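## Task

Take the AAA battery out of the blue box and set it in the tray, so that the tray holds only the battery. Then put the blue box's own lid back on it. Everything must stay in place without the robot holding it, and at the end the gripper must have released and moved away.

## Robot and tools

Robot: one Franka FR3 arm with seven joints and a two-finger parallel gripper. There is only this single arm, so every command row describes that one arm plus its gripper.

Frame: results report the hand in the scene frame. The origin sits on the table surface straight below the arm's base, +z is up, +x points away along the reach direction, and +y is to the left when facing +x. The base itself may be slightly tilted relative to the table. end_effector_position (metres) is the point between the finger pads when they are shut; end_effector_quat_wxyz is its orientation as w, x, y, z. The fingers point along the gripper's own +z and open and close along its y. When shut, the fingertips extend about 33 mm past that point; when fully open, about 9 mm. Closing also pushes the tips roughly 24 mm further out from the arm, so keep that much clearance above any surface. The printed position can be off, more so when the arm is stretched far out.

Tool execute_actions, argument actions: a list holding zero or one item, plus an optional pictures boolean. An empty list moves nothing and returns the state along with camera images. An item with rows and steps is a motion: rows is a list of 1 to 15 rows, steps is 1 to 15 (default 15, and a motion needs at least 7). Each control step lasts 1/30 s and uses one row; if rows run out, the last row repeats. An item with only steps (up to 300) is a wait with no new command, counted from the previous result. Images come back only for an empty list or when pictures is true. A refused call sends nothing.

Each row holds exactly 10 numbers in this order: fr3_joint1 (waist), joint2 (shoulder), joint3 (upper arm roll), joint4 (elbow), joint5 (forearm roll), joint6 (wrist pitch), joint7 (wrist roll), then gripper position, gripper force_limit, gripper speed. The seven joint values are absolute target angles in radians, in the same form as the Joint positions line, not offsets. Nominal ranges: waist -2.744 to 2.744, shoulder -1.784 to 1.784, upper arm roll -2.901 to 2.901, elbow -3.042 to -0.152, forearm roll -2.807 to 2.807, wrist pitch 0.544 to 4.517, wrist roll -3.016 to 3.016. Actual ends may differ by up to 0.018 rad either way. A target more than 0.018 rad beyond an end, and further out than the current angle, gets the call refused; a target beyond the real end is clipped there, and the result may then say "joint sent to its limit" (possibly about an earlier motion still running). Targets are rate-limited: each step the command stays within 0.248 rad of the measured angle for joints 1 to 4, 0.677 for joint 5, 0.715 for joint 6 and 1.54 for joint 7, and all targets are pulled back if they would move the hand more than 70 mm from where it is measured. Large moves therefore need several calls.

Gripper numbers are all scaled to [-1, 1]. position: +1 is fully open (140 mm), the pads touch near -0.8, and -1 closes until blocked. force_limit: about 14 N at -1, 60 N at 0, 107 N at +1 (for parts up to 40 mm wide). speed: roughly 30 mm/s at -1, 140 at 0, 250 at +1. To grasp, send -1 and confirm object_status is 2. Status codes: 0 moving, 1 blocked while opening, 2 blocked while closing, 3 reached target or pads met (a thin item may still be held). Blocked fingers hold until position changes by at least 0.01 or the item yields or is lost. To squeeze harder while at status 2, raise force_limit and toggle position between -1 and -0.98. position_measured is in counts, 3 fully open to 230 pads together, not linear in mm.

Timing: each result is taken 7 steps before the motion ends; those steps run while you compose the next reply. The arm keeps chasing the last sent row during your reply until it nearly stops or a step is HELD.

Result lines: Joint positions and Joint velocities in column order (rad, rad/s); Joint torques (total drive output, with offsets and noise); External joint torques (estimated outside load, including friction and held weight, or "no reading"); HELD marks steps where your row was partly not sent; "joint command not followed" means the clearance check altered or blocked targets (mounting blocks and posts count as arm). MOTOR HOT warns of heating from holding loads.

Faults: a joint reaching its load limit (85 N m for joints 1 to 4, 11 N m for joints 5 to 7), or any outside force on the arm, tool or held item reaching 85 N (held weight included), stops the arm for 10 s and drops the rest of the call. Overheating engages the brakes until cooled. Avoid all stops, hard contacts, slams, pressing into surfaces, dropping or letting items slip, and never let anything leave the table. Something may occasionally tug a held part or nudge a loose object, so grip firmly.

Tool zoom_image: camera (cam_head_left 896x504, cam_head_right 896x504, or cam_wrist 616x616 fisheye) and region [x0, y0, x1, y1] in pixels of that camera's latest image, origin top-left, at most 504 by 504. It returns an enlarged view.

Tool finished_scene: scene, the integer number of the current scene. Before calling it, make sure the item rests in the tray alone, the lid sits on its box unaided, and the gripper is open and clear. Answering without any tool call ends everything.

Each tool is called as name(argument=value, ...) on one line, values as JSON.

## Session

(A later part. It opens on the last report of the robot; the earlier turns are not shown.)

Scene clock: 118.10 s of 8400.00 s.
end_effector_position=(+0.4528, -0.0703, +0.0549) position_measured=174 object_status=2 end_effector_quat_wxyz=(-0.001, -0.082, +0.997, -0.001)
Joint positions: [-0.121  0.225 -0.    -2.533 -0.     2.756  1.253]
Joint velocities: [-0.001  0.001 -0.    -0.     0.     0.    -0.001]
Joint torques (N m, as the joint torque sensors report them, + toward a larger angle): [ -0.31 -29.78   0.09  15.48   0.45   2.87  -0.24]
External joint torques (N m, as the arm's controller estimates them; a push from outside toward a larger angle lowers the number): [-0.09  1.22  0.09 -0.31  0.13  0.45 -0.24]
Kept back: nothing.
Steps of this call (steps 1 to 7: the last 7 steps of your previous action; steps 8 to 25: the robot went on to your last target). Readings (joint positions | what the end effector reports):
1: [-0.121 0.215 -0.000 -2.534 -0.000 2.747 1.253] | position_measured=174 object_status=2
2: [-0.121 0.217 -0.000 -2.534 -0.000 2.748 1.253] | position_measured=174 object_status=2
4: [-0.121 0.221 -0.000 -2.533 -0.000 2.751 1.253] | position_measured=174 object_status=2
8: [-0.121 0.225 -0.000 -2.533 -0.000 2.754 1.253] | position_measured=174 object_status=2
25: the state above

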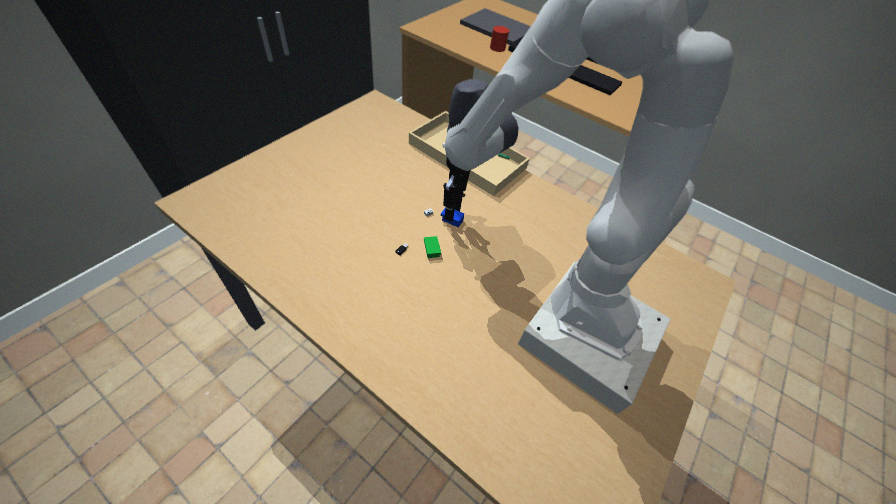

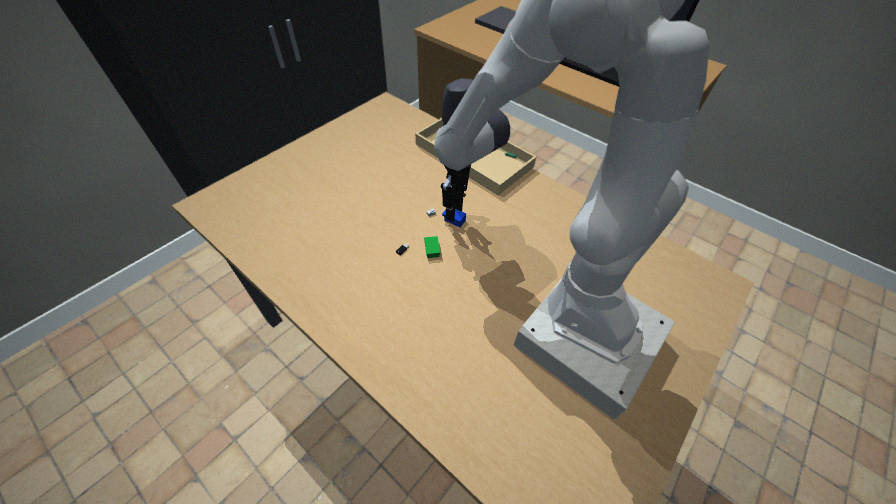

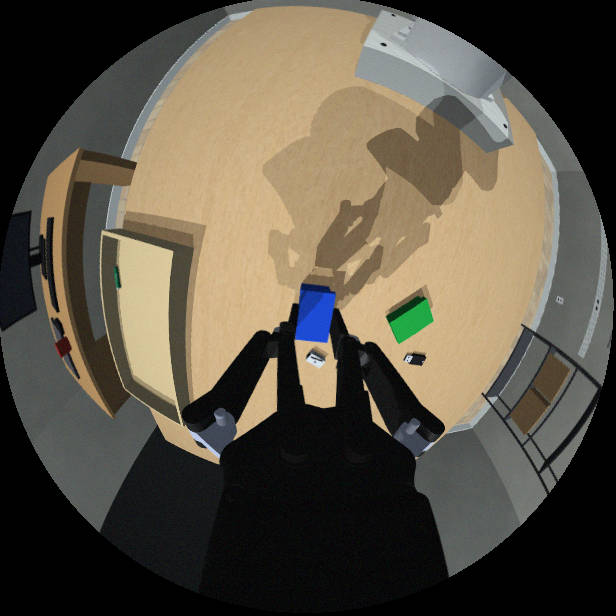

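execute_actions(actions=[{"rows":[[-0.126,0.218,0,-2.532,0,2.752,1.25,-1,-0.4,0]],"steps":15}])

execute_actions(actions=[{"steps":15}], pictures=true)

zoom_image(camera="cam_wrist", region=[270,270,350,350])

Scene clock: 118.67 s of 8400.00 s.
end_effector_position=(+0.4543, -0.0718, +0.0575) position_measured=174 object_status=2 end_effector_quat_wxyz=(+0.002, -0.081, +0.997, -0.002)
Joint positions: [-0.123  0.22  -0.    -2.533 -0.     2.755  1.253]
Joint velocities: [-0.    -0.001  0.001  0.     0.001 -0.002 -0.   ]
Joint torques (N m, as the joint torque sensors report them, + toward a larger angle): [ -1.4  -32.1    0.63  15.78   0.51   2.25  -0.31]
External joint torques (N m, as the arm's controller estimates them; a push from outside toward a larger angle lowers the number): [-1.38 -1.18  0.44 -0.1   0.21 -0.18 -0.31]
Steps of this call (steps 1 to 9: the robot went on to your last target; steps 10 to 17: the first 8 steps of this action). Readings (joint positions | what the end effector reports):
10: [-0.121 0.225 -0.000 -2.533 -0.000 2.756 1.253] | position_measured=174 object_status=2
11: [-0.122 0.223 -0.000 -2.533 -0.000 2.756 1.253] | position_measured=174 object_status=2
13: [-0.123 0.221 -0.000 -2.533 -0.000 2.755 1.253] | position_measured=174 object_status=2
17: the state above

Scene clock: 119.17 s of 8400.00 s.
end_effector_position=(+0.4541, -0.0718, +0.0575) position_measured=174 object_status=2 end_effector_quat_wxyz=(+0.001, -0.081, +0.997, -0.002)
Joint positions: [-0.123  0.22  -0.    -2.533 -0.     2.755  1.253]
Joint velocities: [ 0.    -0.    -0.     0.001  0.001 -0.002  0.   ]
Joint torques (N m, as the joint torque sensors report them, + toward a larger angle): [ -1.19 -31.62  -0.01  15.83   0.47   2.15  -0.23]
External joint torques (N m, as the arm's controller estimates them; a push from outside toward a larger angle lowers the number): [-1.13 -0.62 -0.16 -0.14  0.16 -0.29 -0.23]
Kept back: nothing.
Steps of this call (steps 1 to 7: the last 7 steps of your previous action; steps 8 to 15: the robot went on to your last target). Readings (joint positions | what the end effector reports):
1: [-0.123 0.220 -0.000 -2.533 -0.000 2.755 1.253] | position_measured=174 object_status=2
2: [-0.123 0.220 -0.000 -2.533 -0.000 2.755 1.253] | position_measured=174 object_status=2
4: [-0.123 0.220 -0.000 -2.533 -0.000 2.755 1.253] | position_measured=174 object_status=2
8: [-0.123 0.220 -0.000 -2.533 -0.000 2.755 1.253] | position_measured=174 object_status=2
15: the state above
The arm was judged still, so your last target was given up. Only a new action makes it travel on or press farther. Fingers that are still opening or closing keep moving.

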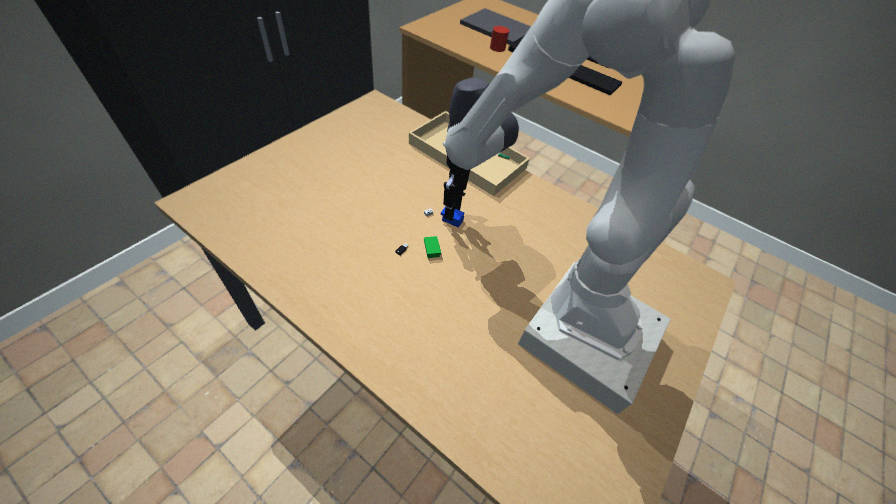

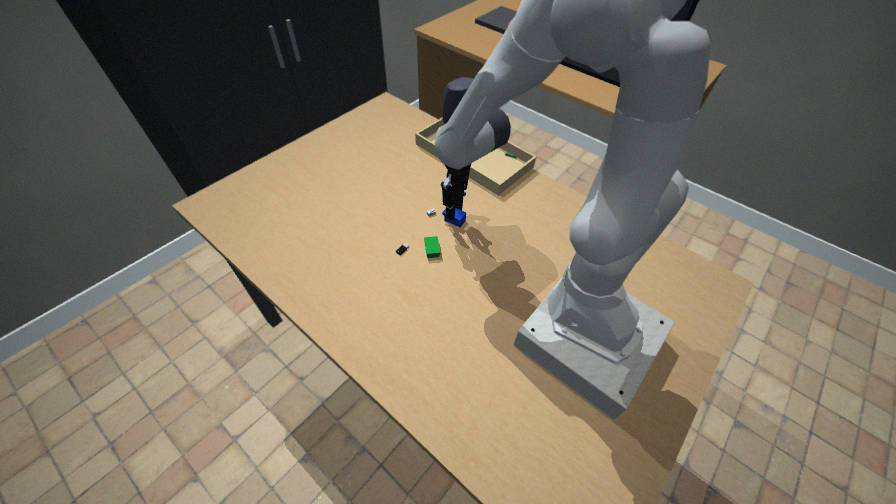

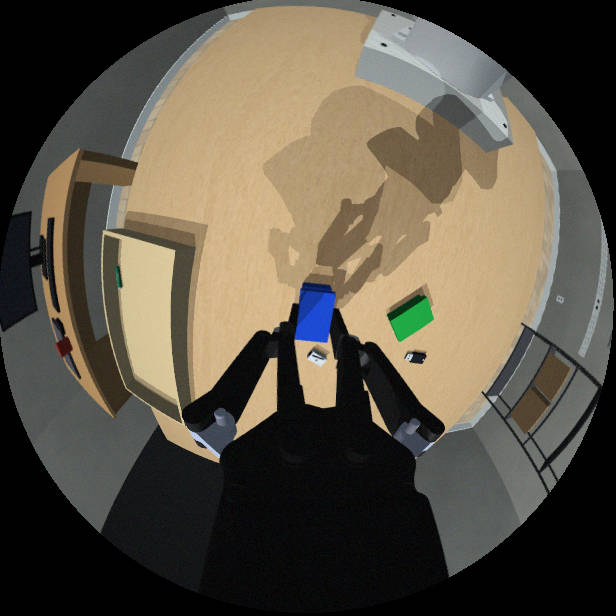

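Region (270, 270, 350, 350) of cam_wrist's 616x616 image, scaled by 6.300, with more detail than that image has.

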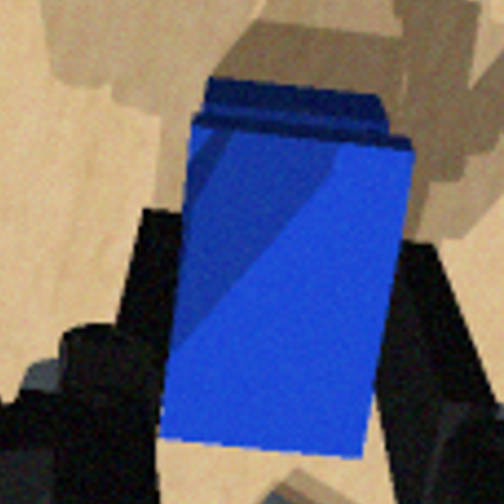

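execute_actions(actions=[{"rows":[[-0.126,0.222,0,-2.532,0,2.758,1.25,-1,-0.4,0],[-0.126,0.222,0,-2.532,0,2.758,1.25,-1,-0.4,0],[-0.126,0.226,0,-2.5315,0,2.762,1.25,-1,-0.4,0],[-0.126,0.226,0,-2.5315,0,2.762,1.25,-1,-0.4,0],[-0.126,0.23,0,-2.531,0,2.766,1.25,-1,-0.4,0],[-0.126,0.23,0,-2.531,0,2.766,1.25,-1,-0.4,0],[-0.126,0.234,0,-2.531,0,2.77,1.25,-1,-0.4,0],[-0.126,0.234,0,-2.531,0,2.77,1.25,-1,-0.4,0],[-0.126,0.238,0,-2.5305,0,2.774,1.25,-1,-0.4,0],[-0.126,0.238,0,-2.5305,0,2.774,1.25,-1,-0.4,0],[-0.126,0.242,0,-2.53,0,2.778,1.25,-1,-0.4,0]],"steps":15}])

execute_actions(actions=[{"steps":20}], pictures=true)

zoom_image(camera="cam_wrist", region=[270,270,350,350])

zoom_image(camera="cam_head_left", region=[415,175,495,245])

Scene clock: 119.90 s of 8400.00 s.
end_effector_position=(+0.4535, -0.0717, +0.0540) position_measured=174 object_status=2 end_effector_quat_wxyz=(+0.001, -0.080, +0.997, -0.002)
Joint positions: [-0.123  0.229 -0.    -2.533 -0.     2.762  1.253]
Joint velocities: [ 0.     0.046  0.001  0.004 -0.002  0.056 -0.   ]
Joint torques (N m, as the joint torque sensors report them, + toward a larger angle): [ -0.68 -29.04   0.5   15.1    0.49   2.48  -0.24]
External joint torques (N m, as the arm's controller estimates them; a push from outside toward a larger angle lowers the number): [-0.66  3.17  0.31 -1.28  0.19  0.27 -0.24]
Steps of this call (steps 1 to 14: nothing new was sent; steps 15 to 22: the first 8 steps of this action). Readings (joint positions | what the end effector reports):
15: [-0.123 0.220 -0.000 -2.533 -0.000 2.755 1.253] | position_measured=174 object_status=2
16: [-0.123 0.220 -0.000 -2.533 -0.000 2.755 1.253] | position_measured=174 object_status=2
18: [-0.123 0.222 -0.000 -2.533 -0.000 2.756 1.253] | position_measured=174 object_status=2
22: the state above

Scene clock: 120.57 s of 8400.00 s.
end_effector_position=(+0.4576, -0.0724, +0.0537) position_measured=174 object_status=2 end_effector_quat_wxyz=(+0.006, -0.080, +0.997, -0.003)
Joint positions: [-0.124  0.234 -0.    -2.53  -0.     2.774  1.253]
Joint velocities: [ 0.002 -0.001  0.001  0.    -0.001  0.001 -0.002]
Joint torques (N m, as the joint torque sensors report them, + toward a larger angle): [ -1.43 -26.24  -0.48  14.47   0.58   3.16  -0.23]
External joint torques (N m, as the arm's controller estimates them; a push from outside toward a larger angle lowers the number): [-1.44  5.12 -0.7  -1.38  0.29  0.69 -0.23]
Kept back: nothing.
Steps of this call (steps 1 to 7: the last 7 steps of your previous action; steps 8 to 20: the robot went on to your last target). Readings (joint positions | what the end effector reports):
1: [-0.124 0.230 -0.000 -2.532 -0.000 2.763 1.253] | position_measured=174 object_status=2
2: [-0.124 0.231 -0.000 -2.532 -0.000 2.765 1.253] | position_measured=174 object_status=2
4: [-0.124 0.233 -0.000 -2.531 -0.000 2.768 1.253] | position_measured=174 object_status=2
8: [-0.124 0.234 -0.000 -2.530 -0.000 2.771 1.253] | position_measured=174 object_status=2
20: the state above

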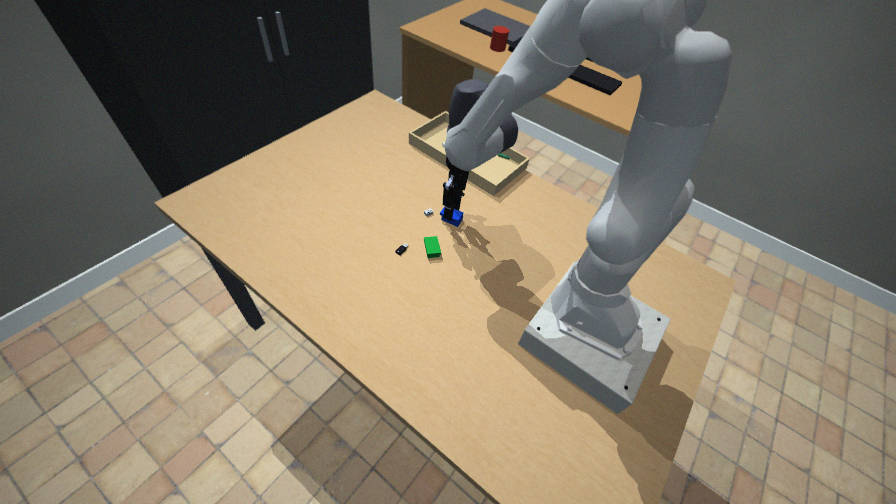

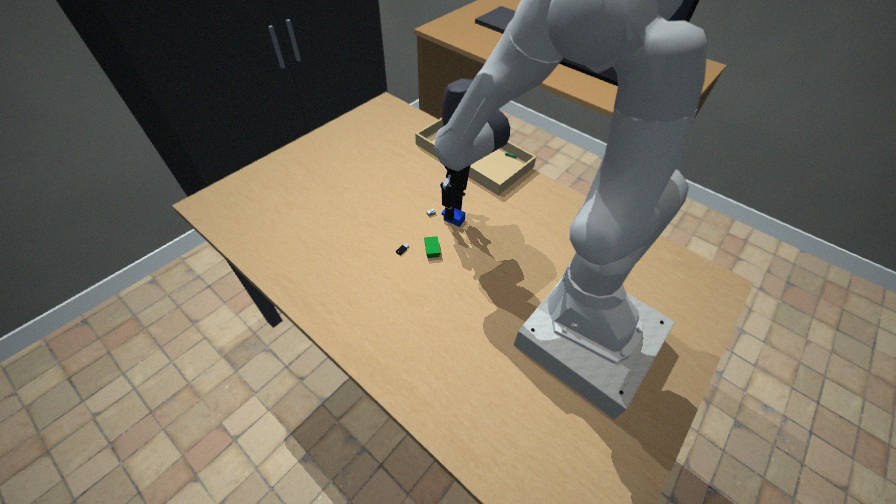

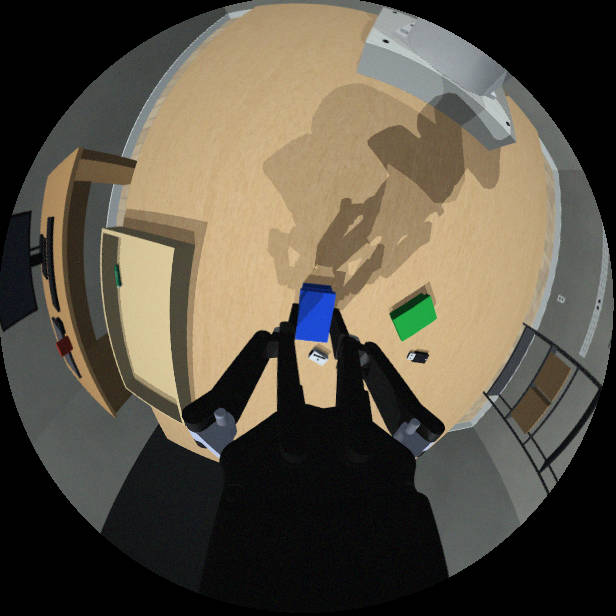

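Region (270, 270, 350, 350) of cam_wrist's 616x616 image, scaled by 6.300, with more detail than that image has.

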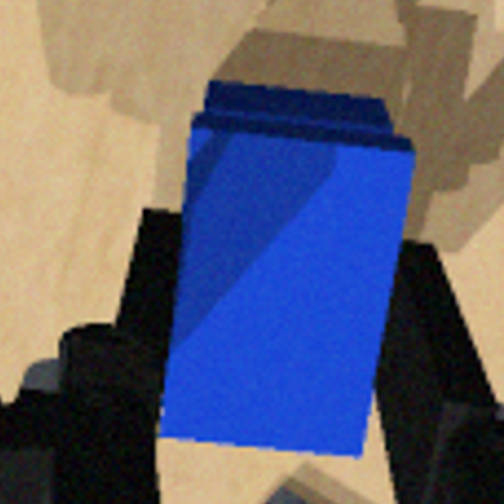

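Region (415, 175, 495, 245) of cam_head_left's 896x504 image, scaled by 6.300, with more detail than that image has; it fills the top 441 rows of this view, and the rest is white.

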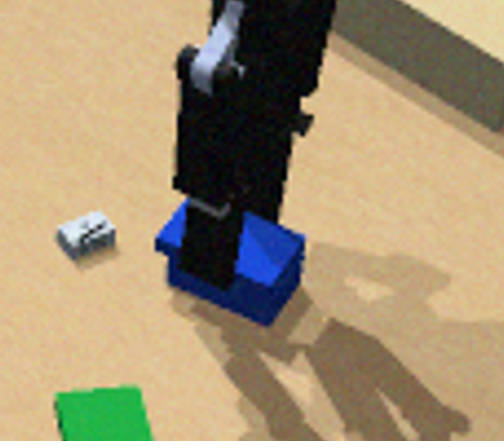

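execute_actions(actions=[{"rows":[[-0.126,0.222,0,-2.531,0,2.77,1.25,-1,-0.4,0],[-0.126,0.222,0,-2.531,0,2.77,1.25,-1,-0.4,0],[-0.126,0.218,0,-2.531,0,2.762,1.25,-1,-0.4,0],[-0.126,0.218,0,-2.531,0,2.762,1.25,-1,-0.4,0],[-0.126,0.218,0,-2.533,0,2.752,1.25,-1,-0.4,0]],"steps":15}])

execute_actions(actions=[{"steps":20}], pictures=true)

zoom_image(camera="cam_wrist", region=[270,270,350,350])

Scene clock: 121.83 s of 8400.00 s.
end_effector_position=(+0.4584, -0.0726, +0.0591) position_measured=174 object_status=2 end_effector_quat_wxyz=(+0.007, -0.080, +0.997, -0.003)
Joint positions: [-0.124  0.22  -0.    -2.53  -0.     2.762  1.253]
Joint velocities: [-0.001 -0.005 -0.002 -0.005 -0.001 -0.047  0.002]
Joint torques (N m, as the joint torque sensors report them, + toward a larger angle): [ -0.28 -30.29  -0.34  13.24   0.48   2.09  -0.16]
External joint torques (N m, as the arm's controller estimates them; a push from outside toward a larger angle lowers the number): [-0.07  0.5  -0.34 -2.7   0.15 -0.37 -0.16]
Steps of this call (steps 1 to 15: the robot went on to your last target; steps 16 to 30: nothing new was sent; steps 31 to 38: the first 8 steps of this action). Readings (joint positions | what the end effector reports):
31: [-0.124 0.233 -0.000 -2.530 -0.000 2.773 1.253] | position_measured=174 object_status=2
32: [-0.124 0.229 -0.000 -2.530 -0.000 2.773 1.253] | position_measured=174 object_status=2
34: [-0.124 0.224 -0.000 -2.530 -0.000 2.771 1.253] | position_measured=174 object_status=2
38: the state above

Scene clock: 122.50 s of 8400.00 s.
end_effector_position=(+0.4555, -0.0721, +0.0582) position_measured=174 object_status=2 end_effector_quat_wxyz=(+0.003, -0.080, +0.997, -0.002)
Joint positions: [-0.124  0.22  -0.    -2.531 -0.     2.755  1.253]
Joint velocities: [ 0.001 -0.001  0.     0.001  0.001 -0.001  0.001]
Joint torques (N m, as the joint torque sensors report them, + toward a larger angle): [ -0.08 -31.34   0.17  14.16   0.51   2.3   -0.14]
External joint torques (N m, as the arm's controller estimates them; a push from outside toward a larger angle lowers the number): [-0.04 -0.2   0.01 -1.91  0.2  -0.16 -0.14]
Kept back: nothing.
Steps of this call (steps 1 to 7: the last 7 steps of your previous action; steps 8 to 15: the robot went on to your last target; steps 16 to 20: nothing new was sent). Readings (joint positions | what the end effector reports):
1: [-0.124 0.220 -0.000 -2.531 -0.000 2.761 1.253] | position_measured=174 object_status=2
2: [-0.124 0.220 -0.000 -2.531 -0.000 2.760 1.253] | position_measured=174 object_status=2
4: [-0.124 0.220 -0.000 -2.531 -0.000 2.758 1.253] | position_measured=174 object_status=2
8: [-0.124 0.220 -0.000 -2.531 -0.000 2.756 1.253] | position_measured=174 object_status=2
20: the state above
The arm was judged still, so your last target was given up. Only a new action makes it travel on or press farther. Fingers that are still opening or closing keep moving.

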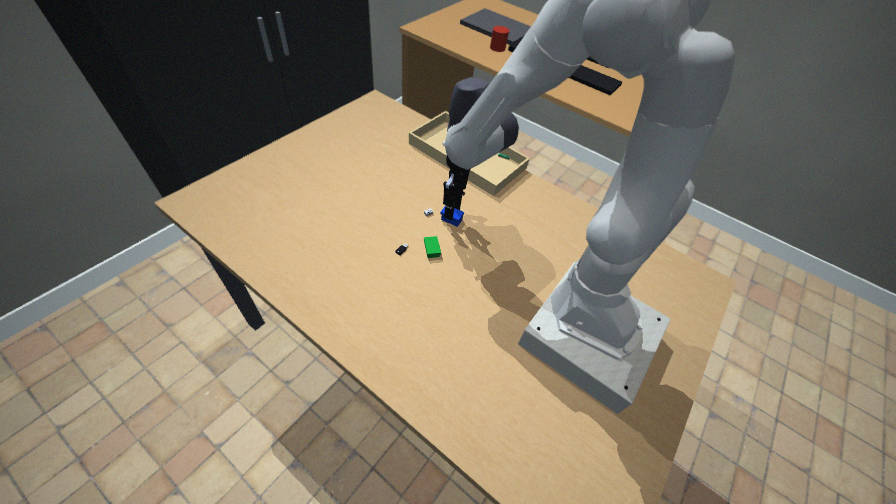

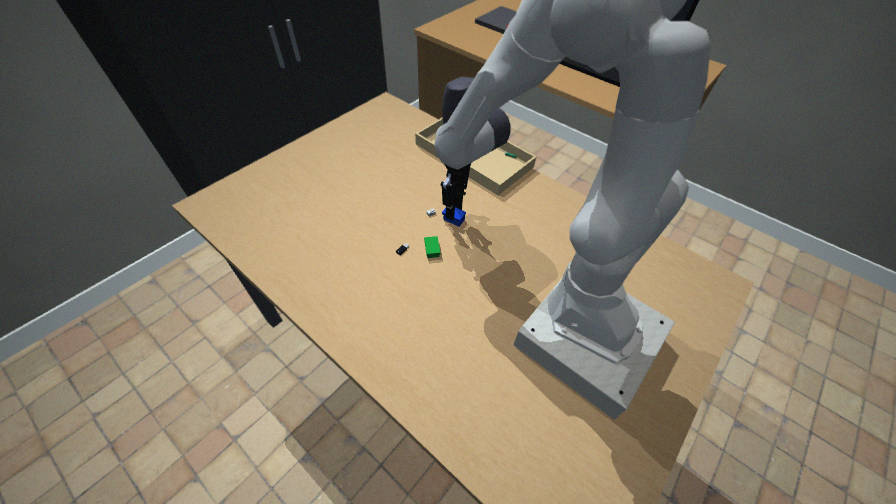

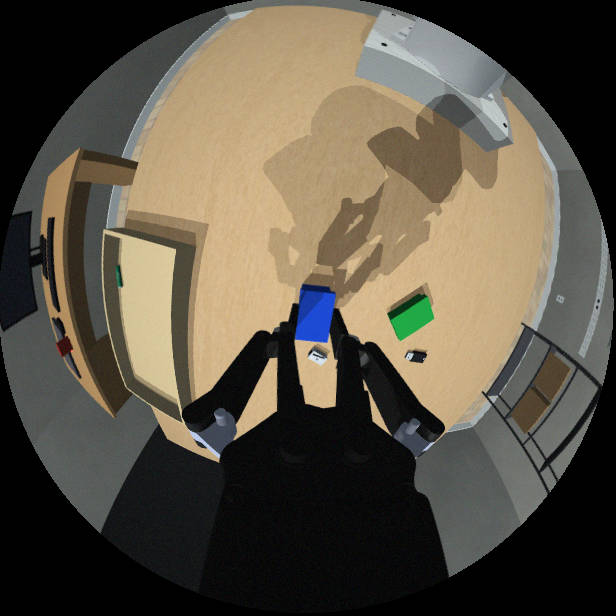

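Region (270, 270, 350, 350) of cam_wrist's 616x616 image, scaled by 6.300, with more detail than that image has.

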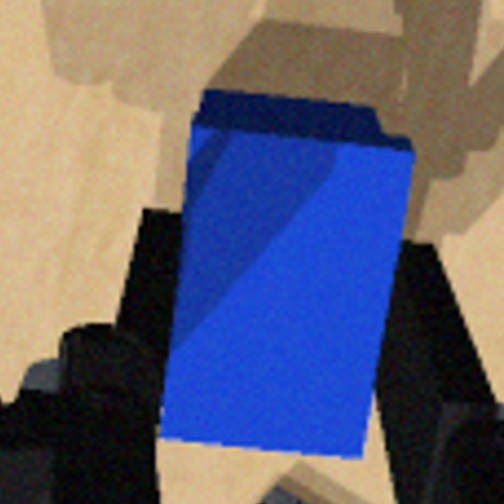

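execute_actions(actions=[{"rows":[[-0.1295,0.216,0,-2.537,0,2.753,1.25,-1,-0.4,0]],"steps":15}])

execute_actions(actions=[{"steps":15}], pictures=true)

zoom_image(camera="cam_wrist", region=[270,270,350,350])

Scene clock: 123.37 s of 8400.00 s.
end_effector_position=(+0.4534, -0.0732, +0.0577) position_measured=174 object_status=2 end_effector_quat_wxyz=(+0.001, -0.079, +0.997, -0.002)
Joint positions: [-0.127  0.218 -0.    -2.535 -0.     2.755  1.253]
Joint velocities: [-0.    -0.002  0.001 -0.002 -0.    -0.    -0.   ]
Joint torques (N m, as the joint torque sensors report them, + toward a larger angle): [ -0.46 -31.53  -0.1   13.81   0.48   2.38  -0.15]
External joint torques (N m, as the arm's controller estimates them; a push from outside toward a larger angle lowers the number): [-0.5  -0.57 -0.34 -2.16  0.18 -0.07 -0.15]
Steps of this call (steps 1 to 18: nothing new was sent; steps 19 to 26: the first 8 steps of this action). Readings (joint positions | what the end effector reports):
19: [-0.124 0.219 -0.000 -2.532 -0.000 2.755 1.253] | position_measured=174 object_status=2
20: [-0.125 0.219 -0.000 -2.533 -0.000 2.755 1.253] | position_measured=174 object_status=2
22: [-0.126 0.218 -0.000 -2.534 -0.000 2.755 1.253] | position_measured=174 object_status=2
26: the state above

Scene clock: 123.87 s of 8400.00 s.
end_effector_position=(+0.4534, -0.0732, +0.0578) position_measured=174 object_status=2 end_effector_quat_wxyz=(+0.001, -0.079, +0.997, -0.002)
Joint positions: [-0.127  0.218 -0.    -2.535 -0.     2.755  1.253]
Joint velocities: [ 0.    -0.     0.    -0.001  0.    -0.    -0.001]
Joint torques (N m, as the joint torque sensors report them, + toward a larger angle): [ -1.2  -31.42  -0.88  13.73   0.38   2.24  -0.3 ]
External joint torques (N m, as the arm's controller estimates them; a push from outside toward a larger angle lowers the number): [-1.2  -0.5  -1.08 -2.17  0.08 -0.19 -0.3 ]
Kept back: nothing.
Steps of this call (steps 1 to 7: the last 7 steps of your previous action; steps 8 to 15: the robot went on to your last target). Readings (joint positions | what the end effector reports):
1: [-0.127 0.218 -0.000 -2.535 -0.000 2.755 1.253] | position_measured=174 object_status=2
2: [-0.127 0.218 -0.000 -2.535 -0.000 2.755 1.253] | position_measured=174 object_status=2
4: [-0.127 0.218 -0.000 -2.535 -0.000 2.755 1.253] | position_measured=174 object_status=2
8: [-0.127 0.218 -0.000 -2.535 -0.000 2.755 1.253] | position_measured=174 object_status=2
15: the state above
The arm was judged still, so your last target was given up. Only a new action makes it travel on or press farther. Fingers that are still opening or closing keep moving.

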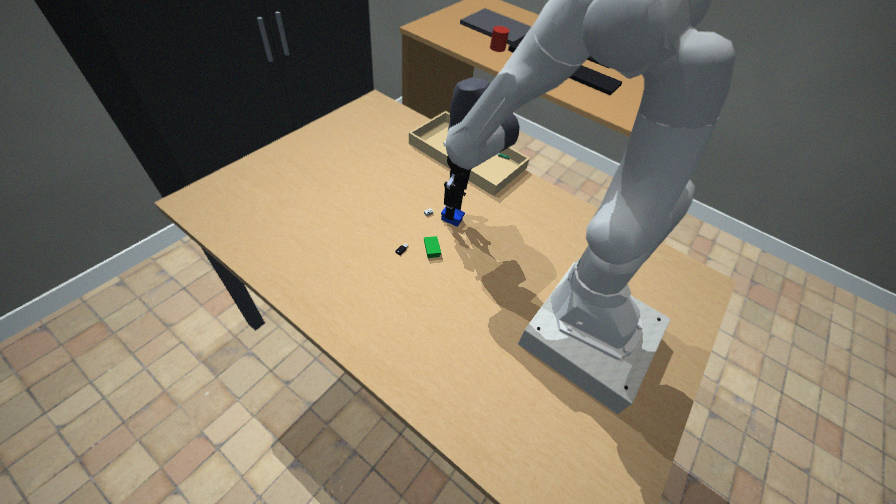

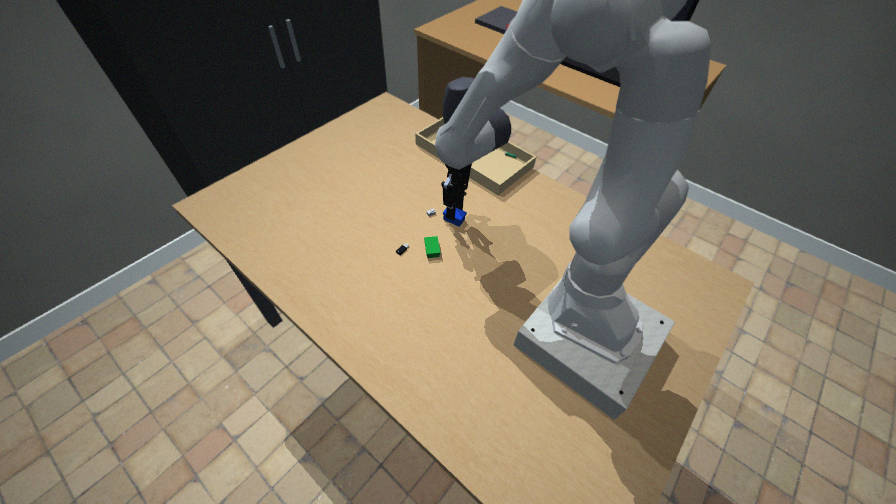

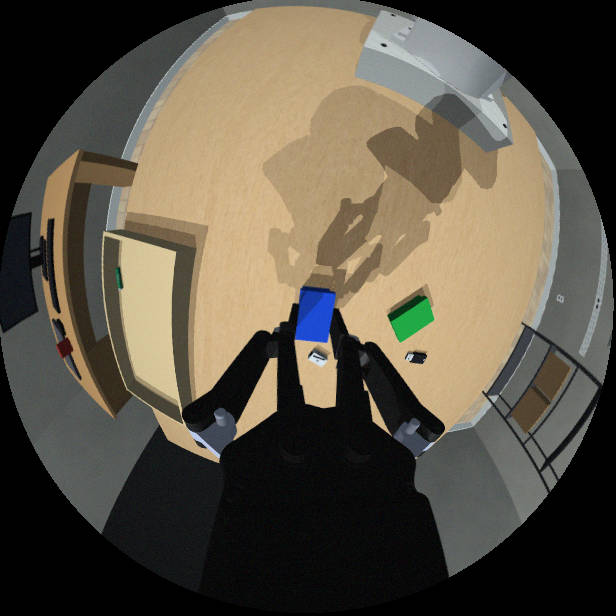

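Region (270, 270, 350, 350) of cam_wrist's 616x616 image, scaled by 6.300, with more detail than that image has.

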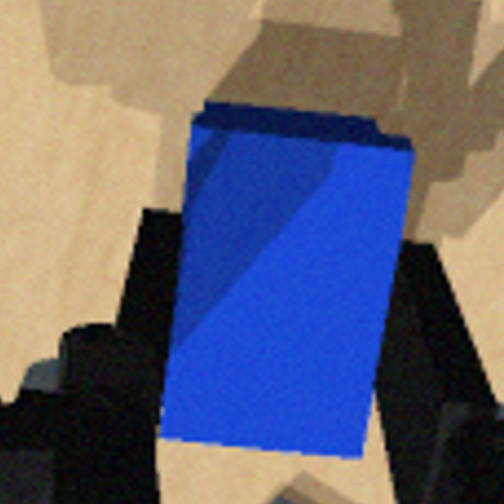

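execute_actions(actions=[{"rows":[[-0.1295,0.22,0,-2.537,0,2.757,1.25,-1,-0.4,0],[-0.1295,0.22,0,-2.537,0,2.757,1.25,-1,-0.4,0],[-0.1295,0.224,0,-2.5365,0,2.761,1.25,-1,-0.4,0],[-0.1295,0.224,0,-2.5365,0,2.761,1.25,-1,-0.4,0],[-0.1295,0.228,0,-2.536,0,2.764,1.25,-1,-0.4,0],[-0.1295,0.228,0,-2.536,0,2.764,1.25,-1,-0.4,0],[-0.1295,0.232,0,-2.536,0,2.768,1.25,-1,-0.4,0],[-0.1295,0.232,0,-2.536,0,2.768,1.25,-1,-0.4,0],[-0.1295,0.236,0,-2.5355,0,2.771,1.25,-1,-0.4,0],[-0.1295,0.236,0,-2.5355,0,2.771,1.25,-1,-0.4,0],[-0.1295,0.24,0,-2.535,0,2.773,1.25,-1,-0.4,0]],"steps":15}])

execute_actions(actions=[{"steps":20}], pictures=true)

zoom_image(camera="cam_wrist", region=[270,270,350,350])

zoom_image(camera="cam_head_left", region=[415,175,495,245])

Scene clock: 124.53 s of 8400.00 s.
end_effector_position=(+0.4520, -0.0730, +0.0541) position_measured=174 object_status=2 end_effector_quat_wxyz=(-0.000, -0.079, +0.997, -0.001)
Joint positions: [-0.127  0.227 -0.    -2.535 -0.     2.76   1.253]
Joint velocities: [ 0.     0.038 -0.001 -0.001 -0.     0.064 -0.001]
Joint torques (N m, as the joint torque sensors report them, + toward a larger angle): [ -1.11 -30.34   0.54  14.25   0.5    2.18  -0.26]
External joint torques (N m, as the arm's controller estimates them; a push from outside toward a larger angle lowers the number): [-1.02  2.11  0.43 -2.52  0.19  0.17 -0.26]
Steps of this call (steps 1 to 12: nothing new was sent; steps 13 to 20: the first 8 steps of this action). Readings (joint positions | what the end effector reports):
13: [-0.127 0.218 -0.000 -2.535 -0.000 2.755 1.253] | position_measured=174 object_status=2
14: [-0.127 0.218 -0.000 -2.535 -0.000 2.755 1.253] | position_measured=174 object_status=2
16: [-0.127 0.220 -0.000 -2.535 -0.000 2.756 1.253] | position_measured=174 object_status=2
20: the state above

Scene clock: 125.20 s of 8400.00 s.
end_effector_position=(+0.4555, -0.0736, +0.0541) position_measured=174 object_status=2 end_effector_quat_wxyz=(+0.005, -0.079, +0.997, -0.002)
Joint positions: [-0.127  0.23  -0.    -2.533 -0.     2.772  1.253]
Joint velocities: [-0.001  0.    -0.    -0.    -0.001  0.002  0.001]
Joint torques (N m, as the joint torque sensors report them, + toward a larger angle): [ -0.92 -25.4    0.67  13.85   0.49   2.55  -0.18]
External joint torques (N m, as the arm's controller estimates them; a push from outside toward a larger angle lowers the number): [-0.88  5.7   0.5  -1.88  0.2   0.1  -0.18]
Kept back: nothing.
Steps of this call (steps 1 to 7: the last 7 steps of your previous action; steps 8 to 20: the robot went on to your last target). Readings (joint positions | what the end effector reports):
1: [-0.127 0.227 -0.000 -2.535 -0.000 2.762 1.253] | position_measured=174 object_status=2
2: [-0.127 0.227 -0.000 -2.535 -0.000 2.763 1.253] | position_measured=174 object_status=2
4: [-0.127 0.229 -0.000 -2.534 -0.000 2.766 1.253] | position_measured=174 object_status=2
8: [-0.127 0.230 -0.000 -2.533 -0.000 2.769 1.253] | position_measured=174 object_status=2
20: the state above

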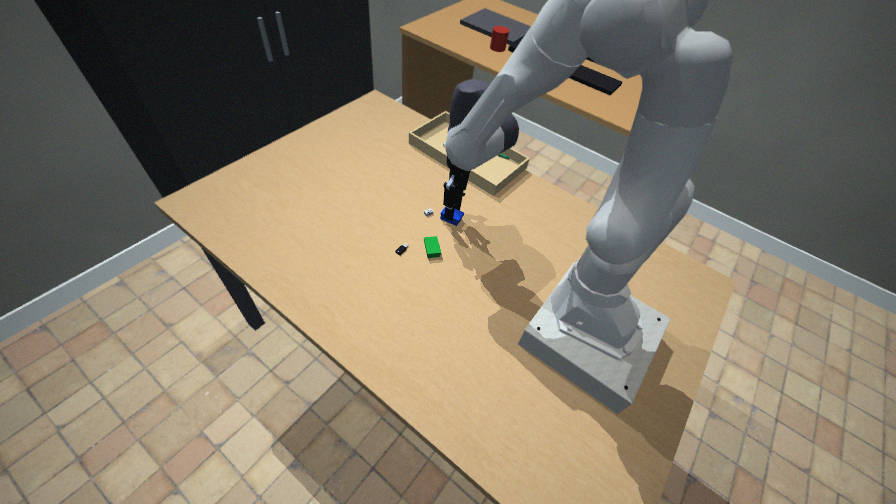

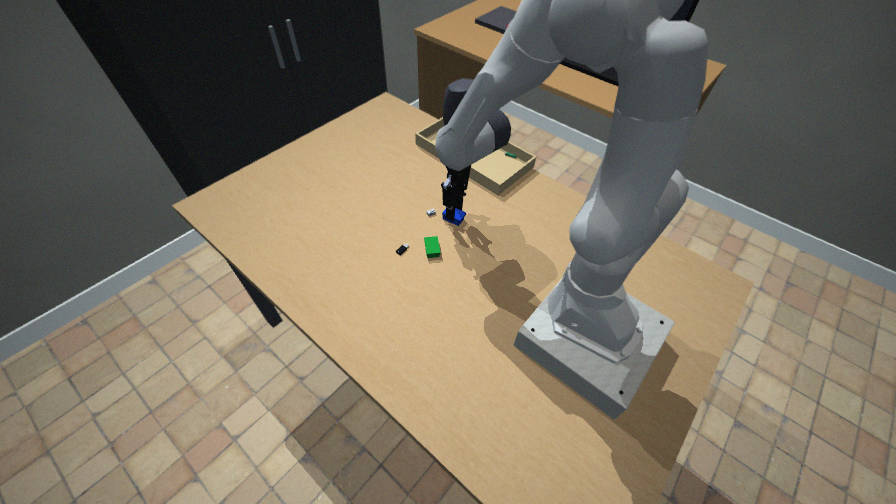

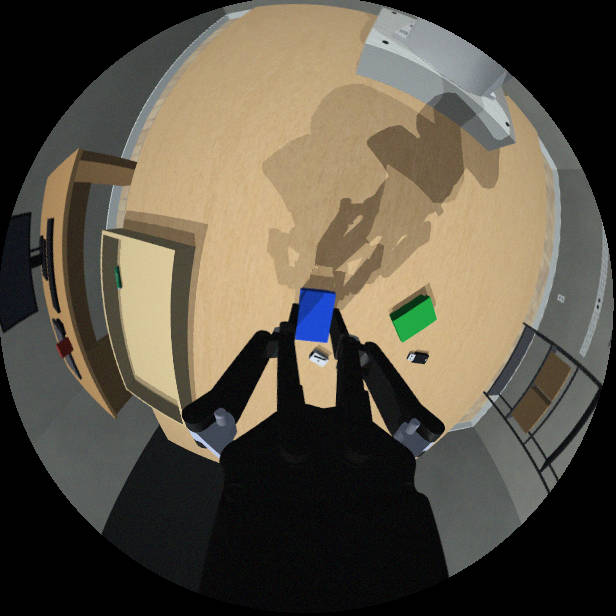

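Region (270, 270, 350, 350) of cam_wrist's 616x616 image, scaled by 6.300, with more detail than that image has.

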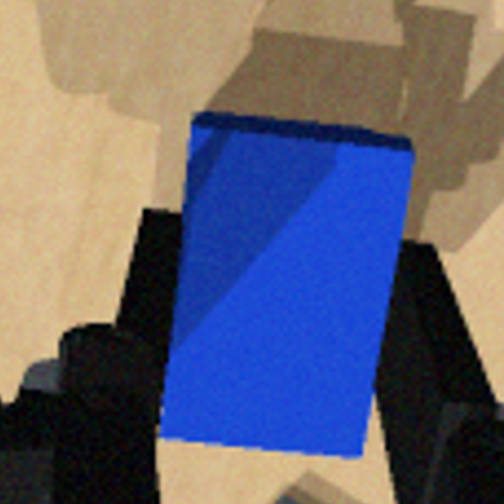

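Region (415, 175, 495, 245) of cam_head_left's 896x504 image, scaled by 6.300, with more detail than that image has; it fills the top 441 rows of this view, and the rest is white.

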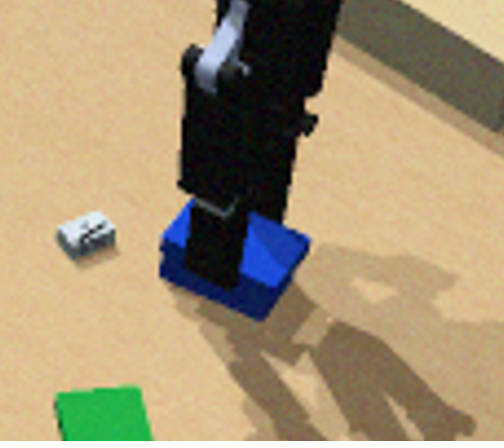

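execute_actions(actions=[{"rows":[[-0.1295,0.218,0,-2.533,0,2.755,1.25,-1,-0.4,0]],"steps":15}])

execute_actions(actions=[{"rows":[[-0.1295,0.222,0,-2.527,0,2.750,1.25,-1,-0.4,0]],"steps":15}])

execute_actions(actions=[{"steps":15}], pictures=true)

zoom_image(camera="cam_wrist", region=[270,270,350,350])

zoom_image(camera="cam_wrist", region=[180,240,440,400])

Scene clock: 126.53 s of 8400.00 s.
end_effector_position=(+0.4559, -0.0737, +0.0580) position_measured=174 object_status=2 end_effector_quat_wxyz=(+0.005, -0.079, +0.997, -0.002)
Joint positions: [-0.127  0.22  -0.    -2.533 -0.     2.761  1.253]
Joint velocities: [-0.    -0.001 -0.     0.001 -0.002 -0.02  -0.001]
Joint torques (N m, as the joint torque sensors report them, + toward a larger angle): [ -0.25 -30.92  -0.16  15.18   0.49   2.08  -0.24]
External joint torques (N m, as the arm's controller estimates them; a push from outside toward a larger angle lowers the number): [-0.2  -0.02 -0.31 -0.73  0.18 -0.37 -0.24]
Steps of this call (steps 1 to 15: the robot went on to your last target; steps 16 to 32: nothing new was sent; steps 33 to 40: the first 8 steps of this action). Readings (joint positions | what the end effector reports):
33: [-0.127 0.229 -0.000 -2.533 -0.000 2.770 1.253] | position_measured=174 object_status=2
34: [-0.127 0.226 -0.000 -2.533 -0.000 2.768 1.253] | position_measured=174 object_status=2
36: [-0.127 0.222 -0.000 -2.533 -0.000 2.765 1.253] | position_measured=174 object_status=2
40: the state above

Scene clock: 127.03 s of 8400.00 s.
end_effector_position=(+0.4561, -0.0738, +0.0584) position_measured=174 object_status=2 end_effector_quat_wxyz=(+0.003, -0.079, +0.997, -0.002)
Joint positions: [-0.127  0.22  -0.    -2.529 -0.     2.754  1.253]
Joint velocities: [-0.001 -0.    -0.     0.     0.001 -0.007 -0.002]
Joint torques (N m, as the joint torque sensors report them, + toward a larger angle): [ -0.77 -29.95   0.13  16.78   0.45   2.22  -0.19]
External joint torques (N m, as the arm's controller estimates them; a push from outside toward a larger angle lowers the number): [-0.73  1.12 -0.04  0.83  0.14 -0.22 -0.19]
Steps of this call (steps 1 to 7: the last 7 steps of your previous action; steps 8 to 15: the first 8 steps of this action). Readings (joint positions | what the end effector reports):
8: [-0.127 0.220 -0.000 -2.533 -0.000 2.757 1.253] | position_measured=174 object_status=2
9: [-0.127 0.220 -0.000 -2.531 -0.000 2.756 1.253] | position_measured=174 object_status=2
11: [-0.127 0.220 -0.000 -2.530 -0.000 2.755 1.253] | position_measured=174 object_status=2
15: the state above

Scene clock: 127.53 s of 8400.00 s.
end_effector_position=(+0.4558, -0.0737, +0.0583) position_measured=174 object_status=2 end_effector_quat_wxyz=(+0.002, -0.079, +0.997, -0.002)
Joint positions: [-0.127  0.22  -0.    -2.529 -0.     2.753  1.253]
Joint velocities: [ 0.    -0.    -0.001  0.001 -0.001 -0.     0.001]
Joint torques (N m, as the joint torque sensors report them, + toward a larger angle): [ -0.82 -30.39  -0.88  16.07   0.51   2.2   -0.18]
External joint torques (N m, as the arm's controller estimates them; a push from outside toward a larger angle lowers the number): [-0.66  0.61 -0.94  0.07  0.19 -0.24 -0.18]
Kept back: nothing.
Steps of this call (steps 1 to 7: the last 7 steps of your previous action; steps 8 to 15: the robot went on to your last target). Readings (joint positions | what the end effector reports):
1: [-0.127 0.220 -0.000 -2.529 -0.000 2.754 1.253] | position_measured=174 object_status=2
2: [-0.127 0.220 -0.000 -2.529 -0.000 2.753 1.253] | position_measured=174 object_status=2
4: [-0.127 0.220 -0.000 -2.529 -0.000 2.753 1.253] | position_measured=174 object_status=2
8: [-0.127 0.220 -0.000 -2.529 -0.000 2.753 1.253] | position_measured=174 object_status=2
15: the state above
The arm was judged still, so your last target was given up. Only a new action makes it travel on or press farther. Fingers that are still opening or closing keep moving.

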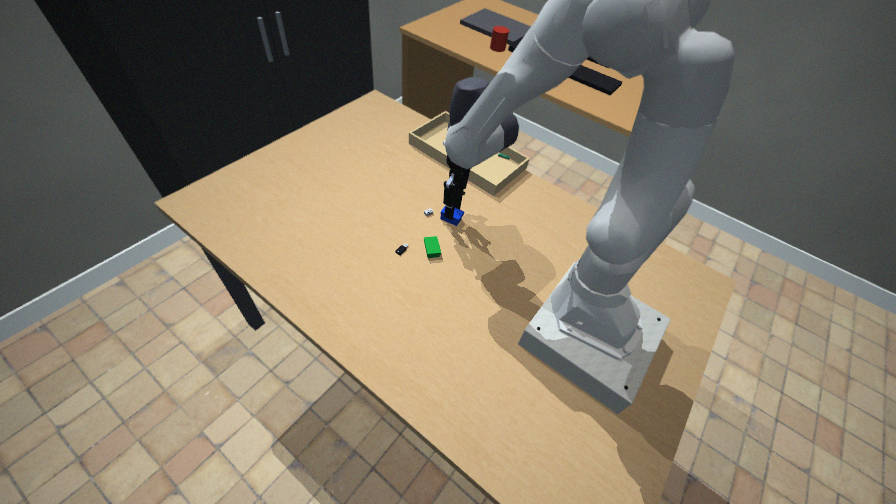

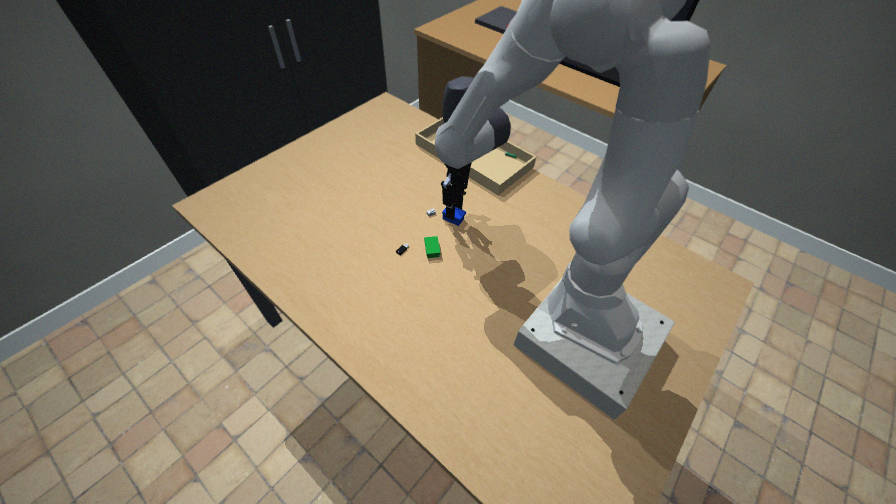

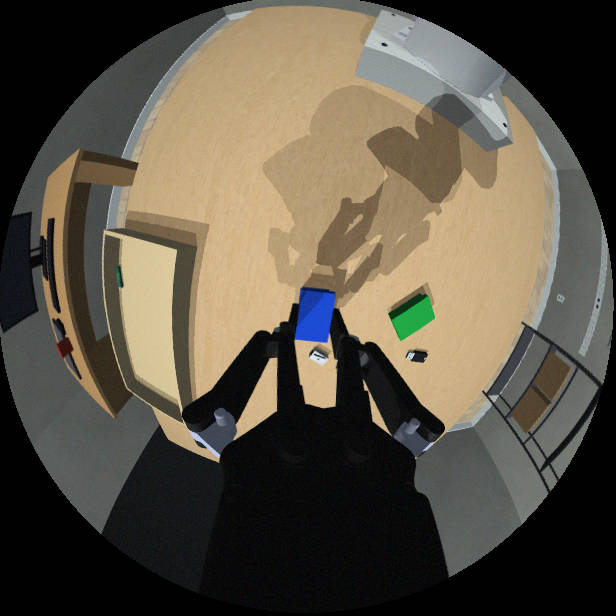

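Region (270, 270, 350, 350) of cam_wrist's 616x616 image, scaled by 6.300, with more detail than that image has.

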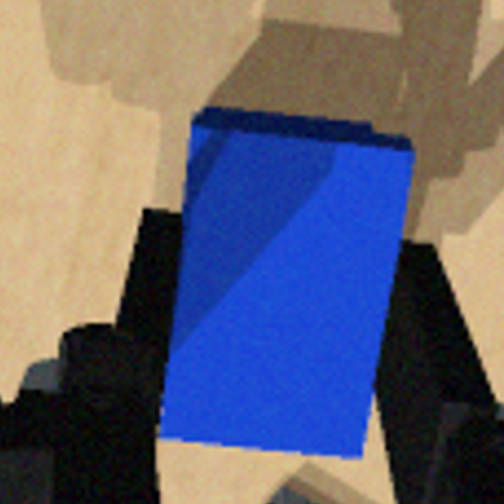

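Region (180, 240, 440, 400) of cam_wrist's 616x616 image, scaled by 1.938, with more detail than that image has; it fills the top 310 rows of this view, and the rest is white.

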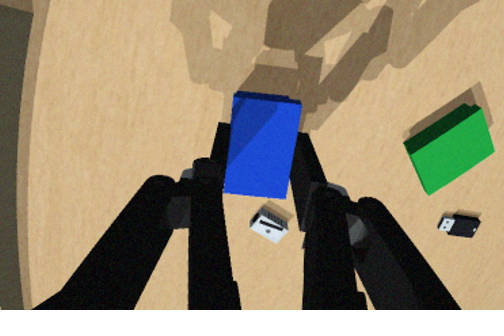

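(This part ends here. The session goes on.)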